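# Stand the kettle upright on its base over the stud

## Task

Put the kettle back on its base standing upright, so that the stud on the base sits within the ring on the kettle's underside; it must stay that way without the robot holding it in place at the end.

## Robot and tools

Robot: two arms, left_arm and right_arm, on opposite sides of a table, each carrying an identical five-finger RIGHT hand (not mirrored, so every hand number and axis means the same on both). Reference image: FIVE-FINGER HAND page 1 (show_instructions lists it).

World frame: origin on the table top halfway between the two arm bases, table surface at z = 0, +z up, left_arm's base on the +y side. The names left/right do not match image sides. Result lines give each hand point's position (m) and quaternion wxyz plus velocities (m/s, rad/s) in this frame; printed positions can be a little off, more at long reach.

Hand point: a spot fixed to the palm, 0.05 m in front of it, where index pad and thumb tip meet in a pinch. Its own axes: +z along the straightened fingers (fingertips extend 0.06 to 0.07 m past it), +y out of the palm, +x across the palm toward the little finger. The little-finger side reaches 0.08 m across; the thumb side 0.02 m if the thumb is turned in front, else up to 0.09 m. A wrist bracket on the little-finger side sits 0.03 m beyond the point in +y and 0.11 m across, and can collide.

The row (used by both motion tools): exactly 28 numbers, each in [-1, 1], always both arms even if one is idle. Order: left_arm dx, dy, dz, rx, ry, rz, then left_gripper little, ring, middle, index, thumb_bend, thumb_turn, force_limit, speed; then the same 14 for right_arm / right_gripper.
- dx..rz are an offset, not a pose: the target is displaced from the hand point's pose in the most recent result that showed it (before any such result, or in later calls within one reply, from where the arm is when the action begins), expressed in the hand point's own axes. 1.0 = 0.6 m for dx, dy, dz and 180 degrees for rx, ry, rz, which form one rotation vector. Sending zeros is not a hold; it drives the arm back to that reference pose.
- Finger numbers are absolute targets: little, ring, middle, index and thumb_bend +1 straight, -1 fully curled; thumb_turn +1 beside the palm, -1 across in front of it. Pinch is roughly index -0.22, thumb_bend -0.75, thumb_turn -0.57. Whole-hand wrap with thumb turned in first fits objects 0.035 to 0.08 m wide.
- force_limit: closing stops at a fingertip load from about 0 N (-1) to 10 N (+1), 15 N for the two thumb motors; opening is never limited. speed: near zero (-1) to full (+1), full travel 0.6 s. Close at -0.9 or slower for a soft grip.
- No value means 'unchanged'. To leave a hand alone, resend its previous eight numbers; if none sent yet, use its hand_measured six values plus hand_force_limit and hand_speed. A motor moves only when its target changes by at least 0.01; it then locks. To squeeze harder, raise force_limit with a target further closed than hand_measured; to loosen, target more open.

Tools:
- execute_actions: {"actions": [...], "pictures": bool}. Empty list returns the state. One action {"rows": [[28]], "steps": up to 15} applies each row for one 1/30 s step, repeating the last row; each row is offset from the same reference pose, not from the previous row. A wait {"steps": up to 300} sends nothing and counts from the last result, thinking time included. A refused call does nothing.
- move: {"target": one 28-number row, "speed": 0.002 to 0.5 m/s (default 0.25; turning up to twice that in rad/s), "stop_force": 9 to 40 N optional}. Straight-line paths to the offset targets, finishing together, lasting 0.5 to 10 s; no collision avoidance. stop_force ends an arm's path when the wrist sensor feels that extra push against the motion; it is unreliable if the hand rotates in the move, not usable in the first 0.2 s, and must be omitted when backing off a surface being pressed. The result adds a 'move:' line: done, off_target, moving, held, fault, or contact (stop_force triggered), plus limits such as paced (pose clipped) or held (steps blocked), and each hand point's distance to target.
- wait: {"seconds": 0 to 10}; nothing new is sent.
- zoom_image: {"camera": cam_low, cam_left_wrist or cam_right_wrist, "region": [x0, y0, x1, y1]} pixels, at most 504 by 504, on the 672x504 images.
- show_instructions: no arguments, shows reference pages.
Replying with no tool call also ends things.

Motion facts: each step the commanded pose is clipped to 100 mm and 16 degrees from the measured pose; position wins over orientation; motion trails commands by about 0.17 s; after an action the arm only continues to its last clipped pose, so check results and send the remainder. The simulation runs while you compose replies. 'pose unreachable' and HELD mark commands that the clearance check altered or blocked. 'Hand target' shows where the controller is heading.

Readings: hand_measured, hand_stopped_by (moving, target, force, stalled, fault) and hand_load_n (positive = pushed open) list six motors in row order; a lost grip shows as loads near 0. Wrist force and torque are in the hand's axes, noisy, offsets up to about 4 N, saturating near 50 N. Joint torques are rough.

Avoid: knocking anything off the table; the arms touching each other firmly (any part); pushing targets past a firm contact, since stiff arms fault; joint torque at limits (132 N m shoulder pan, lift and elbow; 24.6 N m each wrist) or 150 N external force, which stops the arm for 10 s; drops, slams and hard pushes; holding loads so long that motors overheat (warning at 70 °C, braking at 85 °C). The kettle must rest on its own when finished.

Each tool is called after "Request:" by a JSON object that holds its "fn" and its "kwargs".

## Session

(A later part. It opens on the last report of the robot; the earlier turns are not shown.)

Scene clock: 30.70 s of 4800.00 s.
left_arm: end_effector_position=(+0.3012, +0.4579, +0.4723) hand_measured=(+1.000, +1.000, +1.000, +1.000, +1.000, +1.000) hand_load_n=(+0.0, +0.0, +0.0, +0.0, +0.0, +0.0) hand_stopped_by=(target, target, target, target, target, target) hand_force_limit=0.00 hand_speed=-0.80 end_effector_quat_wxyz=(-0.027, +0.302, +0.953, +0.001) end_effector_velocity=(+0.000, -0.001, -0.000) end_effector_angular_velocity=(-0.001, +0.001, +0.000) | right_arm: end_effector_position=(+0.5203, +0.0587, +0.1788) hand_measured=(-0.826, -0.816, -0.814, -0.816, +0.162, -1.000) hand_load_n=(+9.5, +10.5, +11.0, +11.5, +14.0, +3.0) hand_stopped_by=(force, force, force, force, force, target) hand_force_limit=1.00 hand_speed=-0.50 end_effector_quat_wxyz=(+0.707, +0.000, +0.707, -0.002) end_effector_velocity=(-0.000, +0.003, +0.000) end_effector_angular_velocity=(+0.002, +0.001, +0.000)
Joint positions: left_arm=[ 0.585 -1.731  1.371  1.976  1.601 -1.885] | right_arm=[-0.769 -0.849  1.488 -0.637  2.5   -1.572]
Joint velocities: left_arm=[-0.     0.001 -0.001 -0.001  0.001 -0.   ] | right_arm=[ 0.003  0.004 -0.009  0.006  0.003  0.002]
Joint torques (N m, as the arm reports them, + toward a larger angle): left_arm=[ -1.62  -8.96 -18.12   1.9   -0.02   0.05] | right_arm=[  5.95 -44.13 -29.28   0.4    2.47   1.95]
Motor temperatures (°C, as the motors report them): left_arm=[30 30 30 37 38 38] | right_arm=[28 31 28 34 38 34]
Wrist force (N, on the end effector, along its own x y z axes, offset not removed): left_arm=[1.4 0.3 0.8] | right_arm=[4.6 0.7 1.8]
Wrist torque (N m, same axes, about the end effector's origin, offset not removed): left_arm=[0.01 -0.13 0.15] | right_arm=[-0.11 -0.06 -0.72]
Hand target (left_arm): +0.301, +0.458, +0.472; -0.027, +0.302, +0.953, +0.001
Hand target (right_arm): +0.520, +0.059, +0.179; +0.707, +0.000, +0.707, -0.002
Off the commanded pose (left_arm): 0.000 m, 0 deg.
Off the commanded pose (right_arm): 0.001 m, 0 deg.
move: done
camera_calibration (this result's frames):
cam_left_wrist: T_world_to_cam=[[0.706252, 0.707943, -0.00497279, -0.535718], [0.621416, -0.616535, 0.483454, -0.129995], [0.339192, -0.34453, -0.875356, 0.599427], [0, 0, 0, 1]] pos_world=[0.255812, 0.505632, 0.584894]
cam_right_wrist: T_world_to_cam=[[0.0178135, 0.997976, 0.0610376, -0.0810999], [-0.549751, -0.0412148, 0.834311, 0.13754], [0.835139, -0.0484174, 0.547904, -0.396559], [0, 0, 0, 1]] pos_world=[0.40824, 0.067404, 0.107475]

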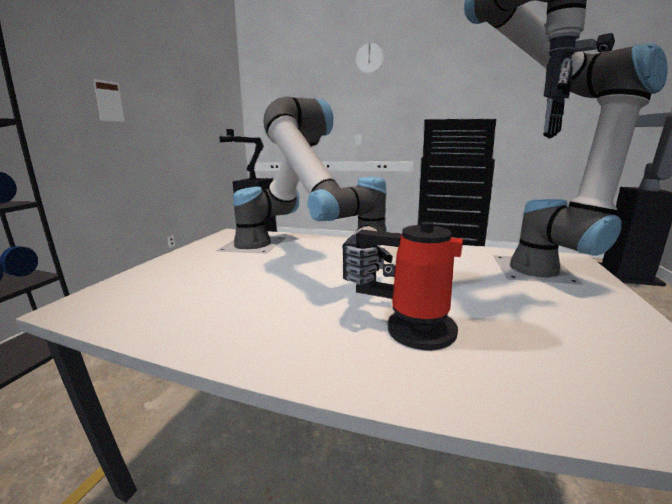

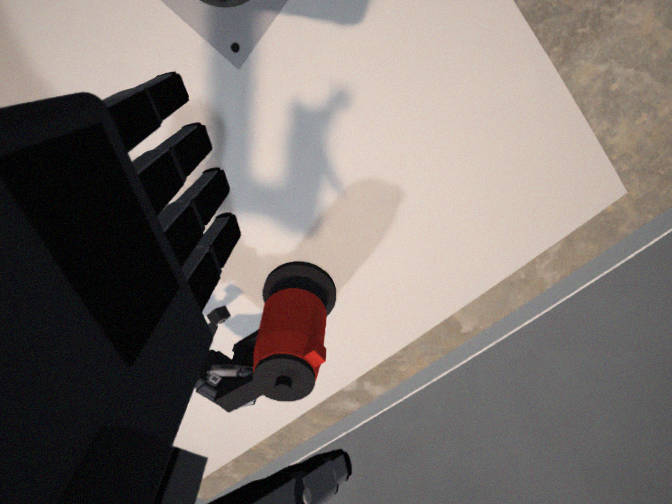

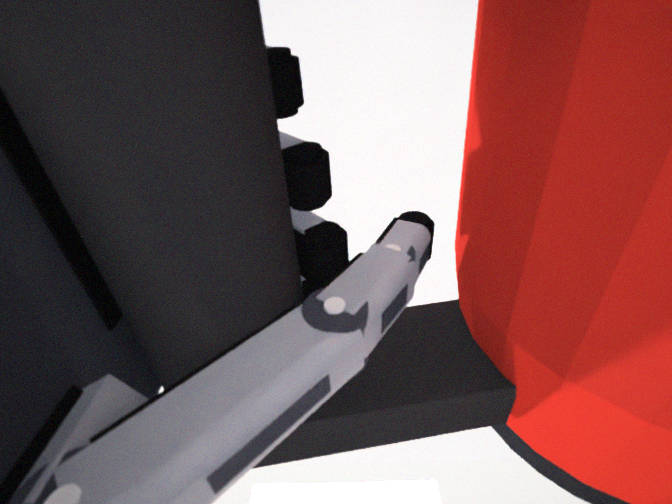

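Request:
{"fn": "move", "kwargs": {"target": [0,0,0,0,0,0,1,1,1,1,1,1,0,-0.8,0.015,0.008,0,0,0,0,-1,-1,-1,-1,-1,-1,1,-0.5], "speed": 0.02}}

Request:
{"fn": "move", "kwargs": {"target": [0,0,0,0,0,0,1,1,1,1,1,1,0,-0.8,0.06,0,0,0,0,0,-1,-1,-1,-1,-1,-1,1,-0.5], "speed": 0.008, "stop_force": 9}}

Request:
{"fn": "zoom_image", "kwargs": {"camera": "cam_low", "region": [320,190,520,370]}}

Scene clock: 34.67 s of 4800.00 s.
left_arm: end_effector_position=(+0.3012, +0.4579, +0.4723) hand_measured=(+1.000, +1.000, +1.000, +1.000, +1.000, +1.000) hand_load_n=(+0.0, +0.0, +0.0, +0.0, +0.0, +0.0) hand_stopped_by=(target, target, target, target, target, target) hand_force_limit=0.00 hand_speed=-0.80 end_effector_quat_wxyz=(-0.027, +0.302, +0.953, +0.001) end_effector_velocity=(+0.000, -0.000, -0.000) end_effector_angular_velocity=(+0.001, +0.000, -0.000) | right_arm: end_effector_position=(+0.5203, +0.0633, +0.1700) hand_measured=(-0.826, -0.816, -0.814, -0.816, +0.162, -1.000) hand_load_n=(+9.5, +10.5, +11.0, +11.5, +14.0, +3.0) hand_stopped_by=(force, force, force, force, force, target) hand_force_limit=1.00 hand_speed=-0.50 end_effector_quat_wxyz=(+0.707, +0.000, +0.707, -0.002) end_effector_velocity=(-0.000, +0.002, -0.002) end_effector_angular_velocity=(+0.001, -0.001, +0.001)
Joint positions: left_arm=[ 0.585 -1.731  1.371  1.976  1.601 -1.885] | right_arm=[-0.764 -0.829  1.476 -0.646  2.505 -1.572]
Joint velocities: left_arm=[-0.  0.  0. -0. -0.  0.] | right_arm=[ 0.002  0.005 -0.003 -0.004  0.001 -0.001]
Joint torques (N m, as the arm reports them, + toward a larger angle): left_arm=[ -1.06  -9.02 -18.5    2.     0.07   0.08] | right_arm=[  5.66 -42.74 -32.5   -4.22   2.27  -0.47]
Motor temperatures (°C, as the motors report them): left_arm=[30 30 30 37 38 38] | right_arm=[28 31 28 34 38 34]
Wrist force (N, on the end effector, along its own x y z axes, offset not removed): left_arm=[0.7 1.2 0.6] | right_arm=[6.4 -3.1 2.1]
Wrist torque (N m, same axes, about the end effector's origin, offset not removed): left_arm=[0.12 -0.05 0.12] | right_arm=[-0.60 -0.45 -0.59]
Hand target (left_arm): +0.301, +0.458, +0.472; -0.027, +0.302, +0.953, +0.001
Hand target (right_arm): +0.520, +0.063, +0.170; +0.707, +0.000, +0.707, -0.002
Off the commanded pose (left_arm): 0.000 m, 0 deg.
Off the commanded pose (right_arm): 0.000 m, 0 deg.
After step 90, 0.17 s passed at rest.
move: done
camera_calibration (this result's frames):
cam_left_wrist: T_world_to_cam=[[0.706252, 0.707943, -0.00497283, -0.535718], [0.621416, -0.616535, 0.483454, -0.129995], [0.339192, -0.34453, -0.875356, 0.599427], [0, 0, 0, 1]] pos_world=[0.255812, 0.505632, 0.584894]
cam_right_wrist: T_world_to_cam=[[0.0178077, 0.997976, 0.0610413, -0.0852401], [-0.549742, -0.0412216, 0.834317, 0.145061], [0.835145, -0.0484142, 0.547895, -0.391527], [0, 0, 0, 1]] pos_world=[0.408246, 0.0720918, 0.0986925]

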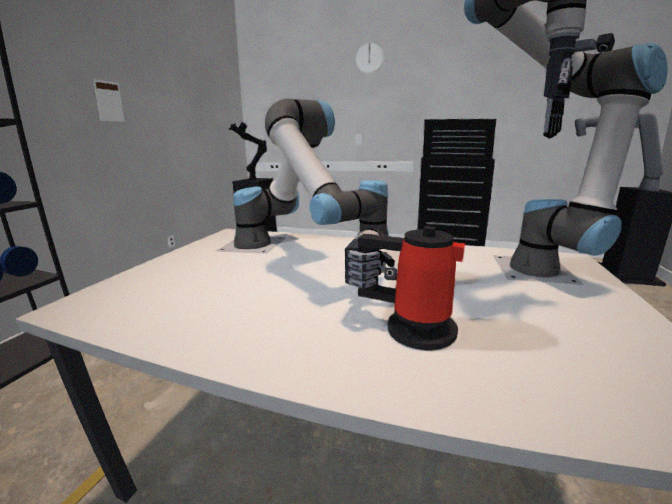

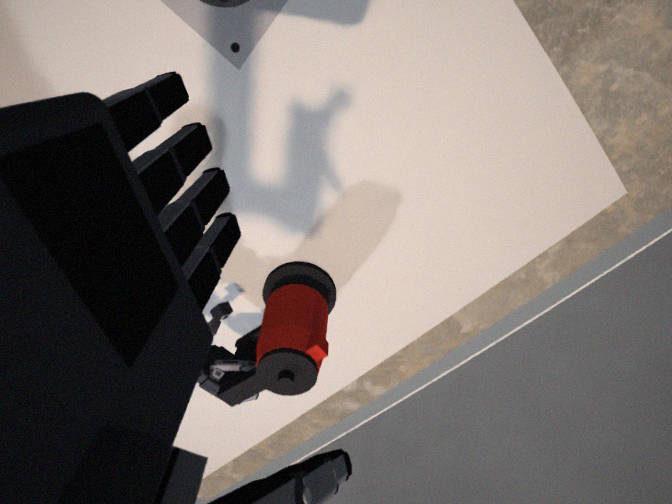

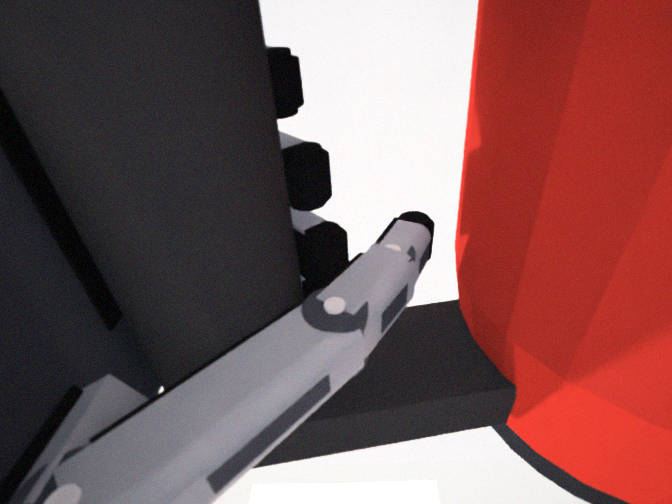

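Scene clock: 38.63 s of 4800.00 s.
left_arm: end_effector_position=(+0.3012, +0.4579, +0.4723) hand_measured=(+1.000, +1.000, +1.000, +1.000, +1.000, +1.000) hand_load_n=(+0.0, +0.0, +0.0, +0.0, +0.0, +0.0) hand_stopped_by=(target, target, target, target, target, target) hand_force_limit=0.00 hand_speed=-0.80 end_effector_quat_wxyz=(-0.027, +0.302, +0.953, +0.001) end_effector_velocity=(+0.000, +0.000, +0.000) end_effector_angular_velocity=(+0.000, -0.001, +0.000) | right_arm: end_effector_position=(+0.5203, +0.0634, +0.1415) hand_measured=(-0.826, -0.816, -0.814, -0.816, +0.162, -1.000) hand_load_n=(+10.0, +11.0, +11.0, +11.0, +14.0, +3.5) hand_stopped_by=(force, force, force, force, force, target) hand_force_limit=1.00 hand_speed=-0.50 end_effector_quat_wxyz=(+0.707, +0.000, +0.707, -0.001) end_effector_velocity=(-0.001, +0.000, +0.001) end_effector_angular_velocity=(-0.003, +0.003, +0.001)
Joint positions: left_arm=[ 0.585 -1.731  1.371  1.976  1.601 -1.885] | right_arm=[-0.764 -0.787  1.487 -0.699  2.505 -1.571]
Joint velocities: left_arm=[-0.    -0.001  0.     0.    -0.001 -0.   ] | right_arm=[ 0.001 -0.003  0.001  0.006  0.     0.   ]
Joint torques (N m, as the arm reports them, + toward a larger angle): left_arm=[ -1.42  -8.93 -18.54   2.01   0.08   0.1 ] | right_arm=[ -5.49 -47.25  -7.93   3.07  -1.62  -0.71]
Motor temperatures (°C, as the motors report them): left_arm=[30 30 30 37 38 38] | right_arm=[28 31 28 34 38 34]
Wrist force (N, on the end effector, along its own x y z axes, offset not removed): left_arm=[1.0 1.6 0.9] | right_arm=[-3.5 4.5 4.5]
Wrist torque (N m, same axes, about the end effector's origin, offset not removed): left_arm=[0.21 -0.12 0.18] | right_arm=[0.12 -0.98 0.64]
Hand target (left_arm): +0.301, +0.458, +0.472; -0.027, +0.302, +0.953, +0.001
Hand target (right_arm): +0.520, +0.063, +0.142; +0.707, +0.000, +0.707, -0.002
Off the commanded pose (left_arm): 0.000 m, 0 deg.
Off the commanded pose (right_arm): 0.007 m, 0 deg.
move: contact (right_arm)
camera_calibration (this result's frames):
cam_left_wrist: T_world_to_cam=[[0.706252, 0.707943, -0.00497286, -0.535718], [0.621416, -0.616535, 0.483454, -0.129995], [0.339192, -0.34453, -0.875356, 0.599427], [0, 0, 0, 1]] pos_world=[0.255812, 0.505632, 0.584894]
cam_right_wrist: T_world_to_cam=[[0.0177428, 0.997962, 0.0613025, -0.0835295], [-0.549823, -0.0414708, 0.834251, 0.168936], [0.835093, -0.0485074, 0.547967, -0.375871], [0, 0, 0, 1]] pos_world=[0.408254, 0.0721326, 0.0701506]

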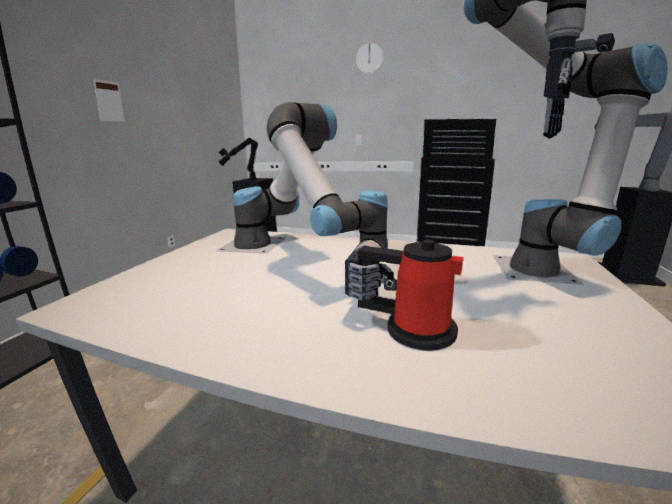

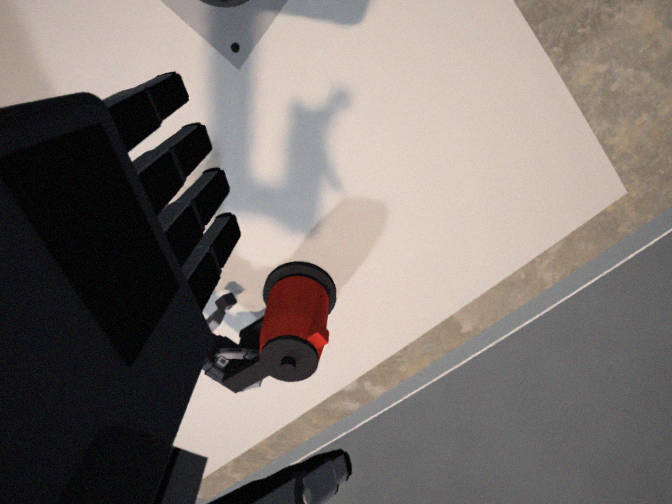

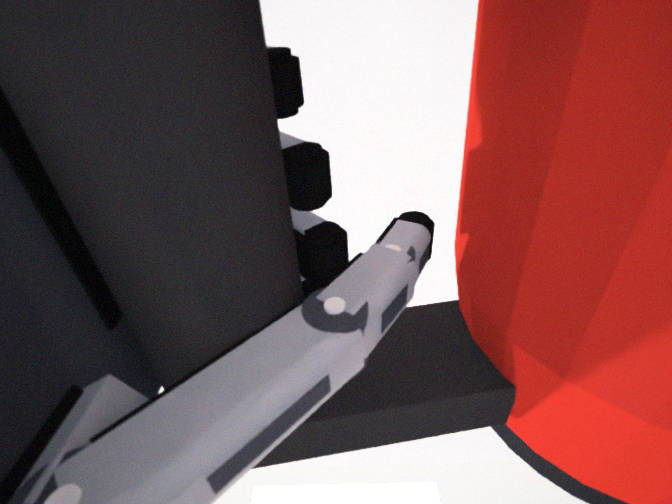

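Region (320, 190, 520, 370) of cam_low's 672x504 image, scaled by 2.520, with more detail than that image has; it fills the top 454 rows of this view, and the rest is white.

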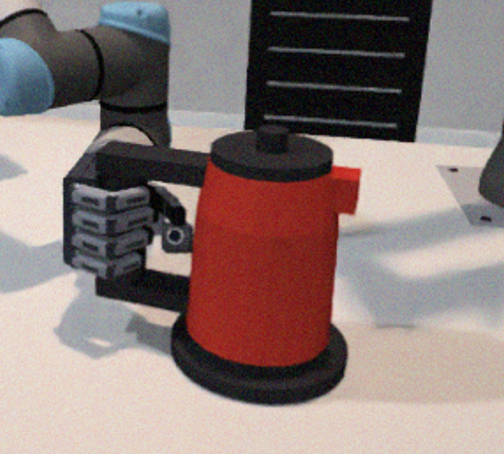

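Request:
{"fn": "move", "kwargs": {"target": [0,0,0,0,0,0,1,1,1,1,1,1,0,-0.8,0,0,0,0,0,0,1,1,1,1,0.3,-1,1,-0.3]}}

Request:
{"fn": "move", "kwargs": {"target": [0,0,0,0,0,0,1,1,1,1,1,1,0,-0.8,0,-0.02,-0.15,0,0,0,1,1,1,1,0.3,-1,1,-0.3], "speed": 0.08}}

Scene clock: 43.10 s of 4800.00 s.
left_arm: end_effector_position=(+0.3012, +0.4579, +0.4723) hand_measured=(+1.000, +1.000, +1.000, +1.000, +1.000, +1.000) hand_load_n=(+0.0, +0.0, +0.0, +0.0, +0.0, +0.0) hand_stopped_by=(target, target, target, target, target, target) hand_force_limit=0.00 hand_speed=-0.80 end_effector_quat_wxyz=(-0.027, +0.302, +0.953, +0.001) end_effector_velocity=(+0.000, -0.000, -0.000) end_effector_angular_velocity=(+0.000, +0.000, +0.000) | right_arm: end_effector_position=(+0.5203, +0.0634, +0.1415) hand_measured=(+1.000, +1.000, +1.000, +1.000, +0.300, -1.000) hand_load_n=(+0.0, +0.0, +0.0, +0.0, +0.0, +0.0) hand_stopped_by=(target, target, target, target, target, target) hand_force_limit=1.00 hand_speed=-0.30 end_effector_quat_wxyz=(+0.707, +0.000, +0.707, -0.001) end_effector_velocity=(-0.001, -0.000, -0.001) end_effector_angular_velocity=(-0.002, +0.001, +0.001)
Joint positions: left_arm=[ 0.585 -1.731  1.371  1.976  1.601 -1.885] | right_arm=[-0.764 -0.787  1.487 -0.699  2.505 -1.571]
Joint velocities: left_arm=[ 0.  0.  0. -0.  0. -0.] | right_arm=[ 0.001  0.     0.002 -0.     0.    -0.   ]
Joint torques (N m, as the arm reports them, + toward a larger angle): left_arm=[ -1.13  -8.68 -18.1    2.08   0.12   0.04] | right_arm=[ -1.   -39.05  -5.73  -2.93  -1.95   1.22]
Motor temperatures (°C, as the motors report them): left_arm=[30 30 30 37 38 38] | right_arm=[28 31 28 34 38 34]
Wrist force (N, on the end effector, along its own x y z axes, offset not removed): left_arm=[1.6 0.9 0.9] | right_arm=[-1.2 -1.9 4.1]
Wrist torque (N m, same axes, about the end effector's origin, offset not removed): left_arm=[0.10 -0.23 0.24] | right_arm=[-0.39 -0.10 -0.21]
Hand target (left_arm): +0.301, +0.458, +0.472; -0.027, +0.302, +0.953, +0.001
Hand target (right_arm): +0.520, +0.063, +0.142; +0.707, +0.000, +0.707, -0.001
Off the commanded pose (left_arm): 0.000 m, 0 deg.
Off the commanded pose (right_arm): 0.000 m, 0 deg.
move: done
camera_calibration (this result's frames):
cam_left_wrist: T_world_to_cam=[[0.706252, 0.707943, -0.00497279, -0.535718], [0.621416, -0.616535, 0.483454, -0.129995], [0.339192, -0.34453, -0.875356, 0.599427], [0, 0, 0, 1]] pos_world=[0.255812, 0.505632, 0.584894]
cam_right_wrist: T_world_to_cam=[[0.0177382, 0.997962, 0.0613011, -0.0835261], [-0.549822, -0.0414722, 0.834252, 0.168939], [0.835093, -0.0485028, 0.547966, -0.375874], [0, 0, 0, 1]] pos_world=[0.408258, 0.0721312, 0.070149]

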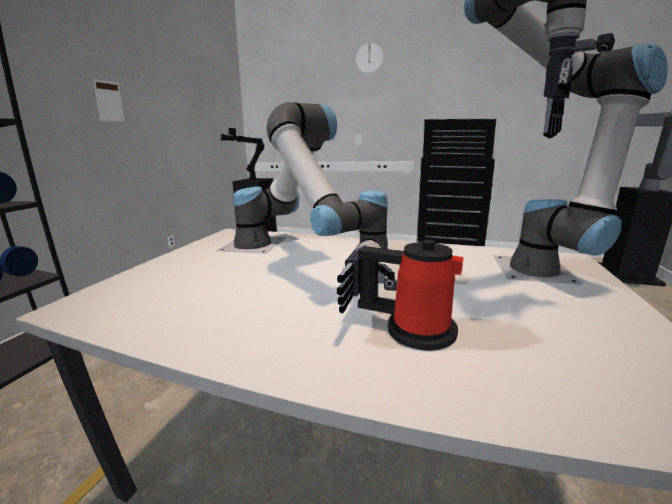

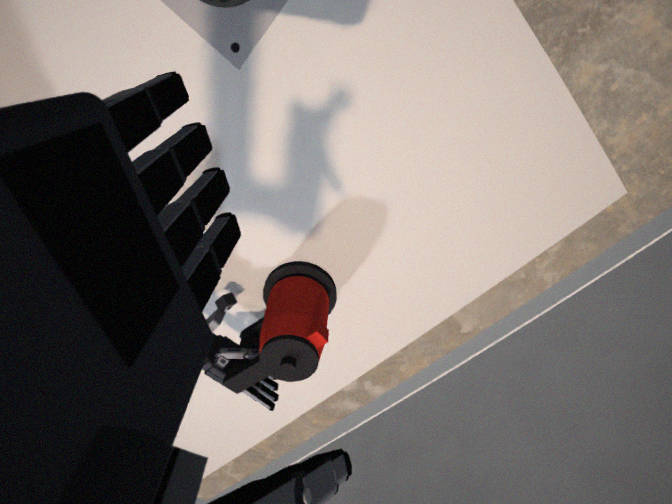

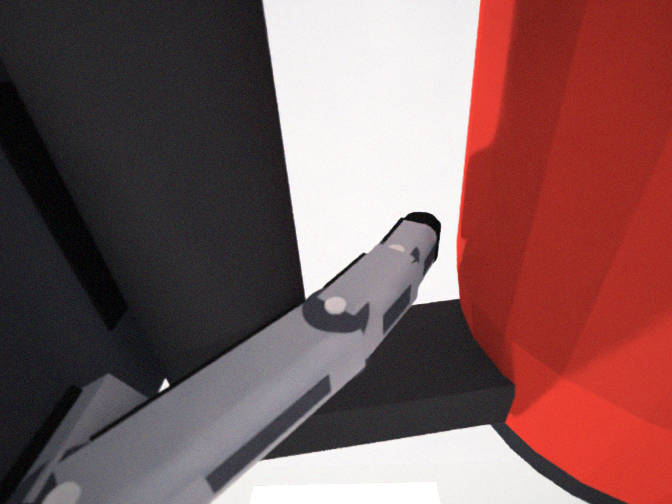

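Scene clock: 44.70 s of 4800.00 s.
left_arm: end_effector_position=(+0.3012, +0.4579, +0.4723) hand_measured=(+1.000, +1.000, +1.000, +1.000, +1.000, +1.000) hand_load_n=(+0.0, +0.0, +0.0, +0.0, +0.0, +0.0) hand_stopped_by=(target, target, target, target, target, target) hand_force_limit=0.00 hand_speed=-0.80 end_effector_quat_wxyz=(-0.027, +0.302, +0.953, +0.001) end_effector_velocity=(+0.000, +0.000, +0.000) end_effector_angular_velocity=(-0.001, -0.002, -0.000) | right_arm: end_effector_position=(+0.4306, +0.0517, +0.1415) hand_measured=(+1.000, +1.000, +1.000, +1.000, +0.300, -1.000) hand_load_n=(+0.0, +0.0, +0.0, +0.0, +0.0, +0.0) hand_stopped_by=(target, target, target, target, target, target) hand_force_limit=1.00 hand_speed=-0.30 end_effector_quat_wxyz=(+0.707, +0.000, +0.707, -0.001) end_effector_velocity=(-0.003, -0.000, -0.000) end_effector_angular_velocity=(-0.001, +0.000, +0.000)
Joint positions: left_arm=[ 0.585 -1.731  1.371  1.976  1.601 -1.885] | right_arm=[-0.646 -0.862  1.637 -0.774  2.623 -1.571]
Joint velocities: left_arm=[-0.    -0.001 -0.001 -0.001 -0.     0.   ] | right_arm=[ 0.004 -0.002  0.004 -0.002  0.004 -0.001]
Joint torques (N m, as the arm reports them, + toward a larger angle): left_arm=[ -1.4   -9.26 -17.97   2.04   0.08   0.12] | right_arm=[  6.56 -49.37  -6.14  -3.1    2.43  -1.35]
Motor temperatures (°C, as the motors report them): left_arm=[30 30 30 37 38 38] | right_arm=[28 31 28 34 38 34]
Wrist force (N, on the end effector, along its own x y z axes, offset not removed): left_arm=[0.2 1.0 1.2] | right_arm=[-1.8 -1.9 3.2]
Wrist torque (N m, same axes, about the end effector's origin, offset not removed): left_arm=[0.12 -0.04 0.03] | right_arm=[-0.52 0.16 -0.13]
Hand target (left_arm): +0.301, +0.458, +0.472; -0.027, +0.302, +0.953, +0.001
Hand target (right_arm): +0.430, +0.052, +0.142; +0.707, +0.000, +0.707, -0.001
Off the commanded pose (left_arm): 0.000 m, 0 deg.
Off the commanded pose (right_arm): 0.000 m, 0 deg.
move: done
camera_calibration (this result's frames):
cam_left_wrist: T_world_to_cam=[[0.706252, 0.707943, -0.00497275, -0.535718], [0.621416, -0.616535, 0.483454, -0.129995], [0.339192, -0.34453, -0.875356, 0.599427], [0, 0, 0, 1]] pos_world=[0.255812, 0.505632, 0.584894]
cam_right_wrist: T_world_to_cam=[[0.0177447, 0.99796, 0.0613236, -0.0702553], [-0.549779, -0.0414899, 0.834279, 0.119075], [0.835121, -0.0485185, 0.547922, -0.30151], [0, 0, 0, 1]] pos_world=[0.318509, 0.0604236, 0.0701699]

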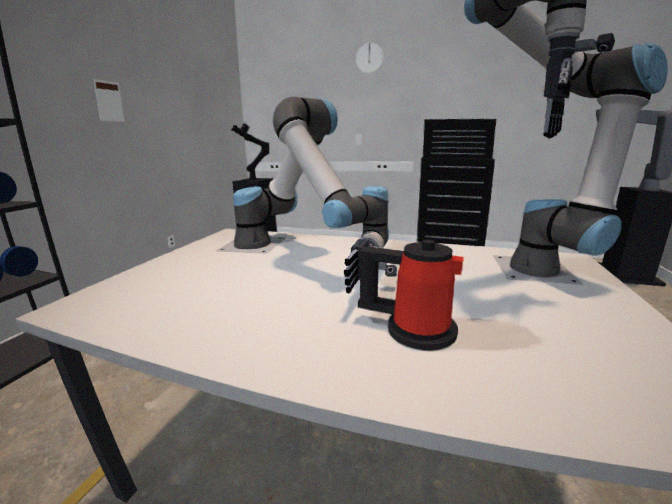

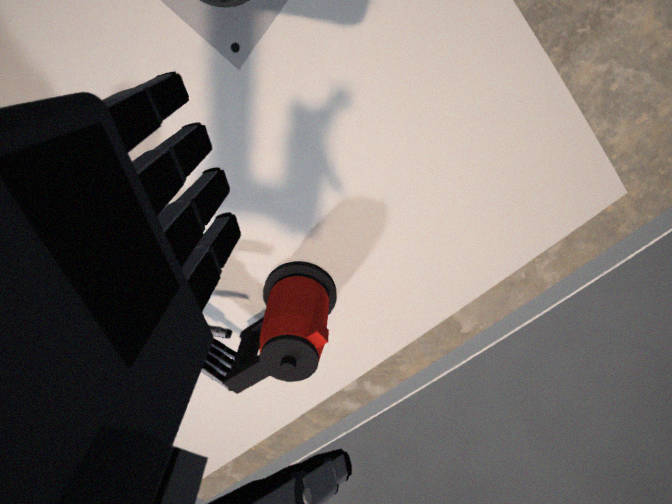

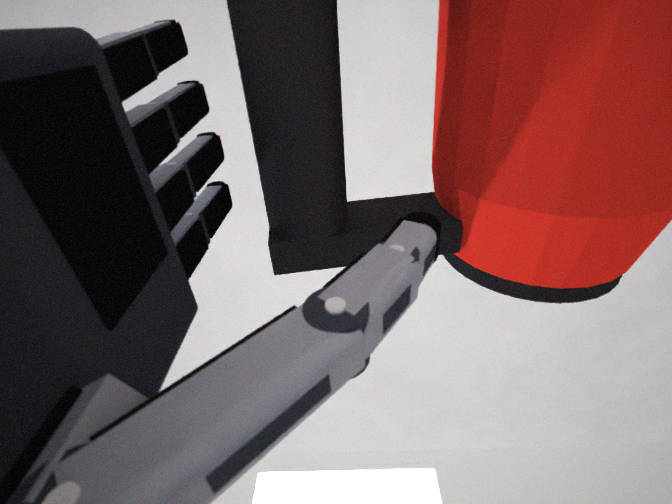

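Request:
{"fn": "finished_scene", "kwargs": {"scene": 2}}

The scene is finished: the task was done.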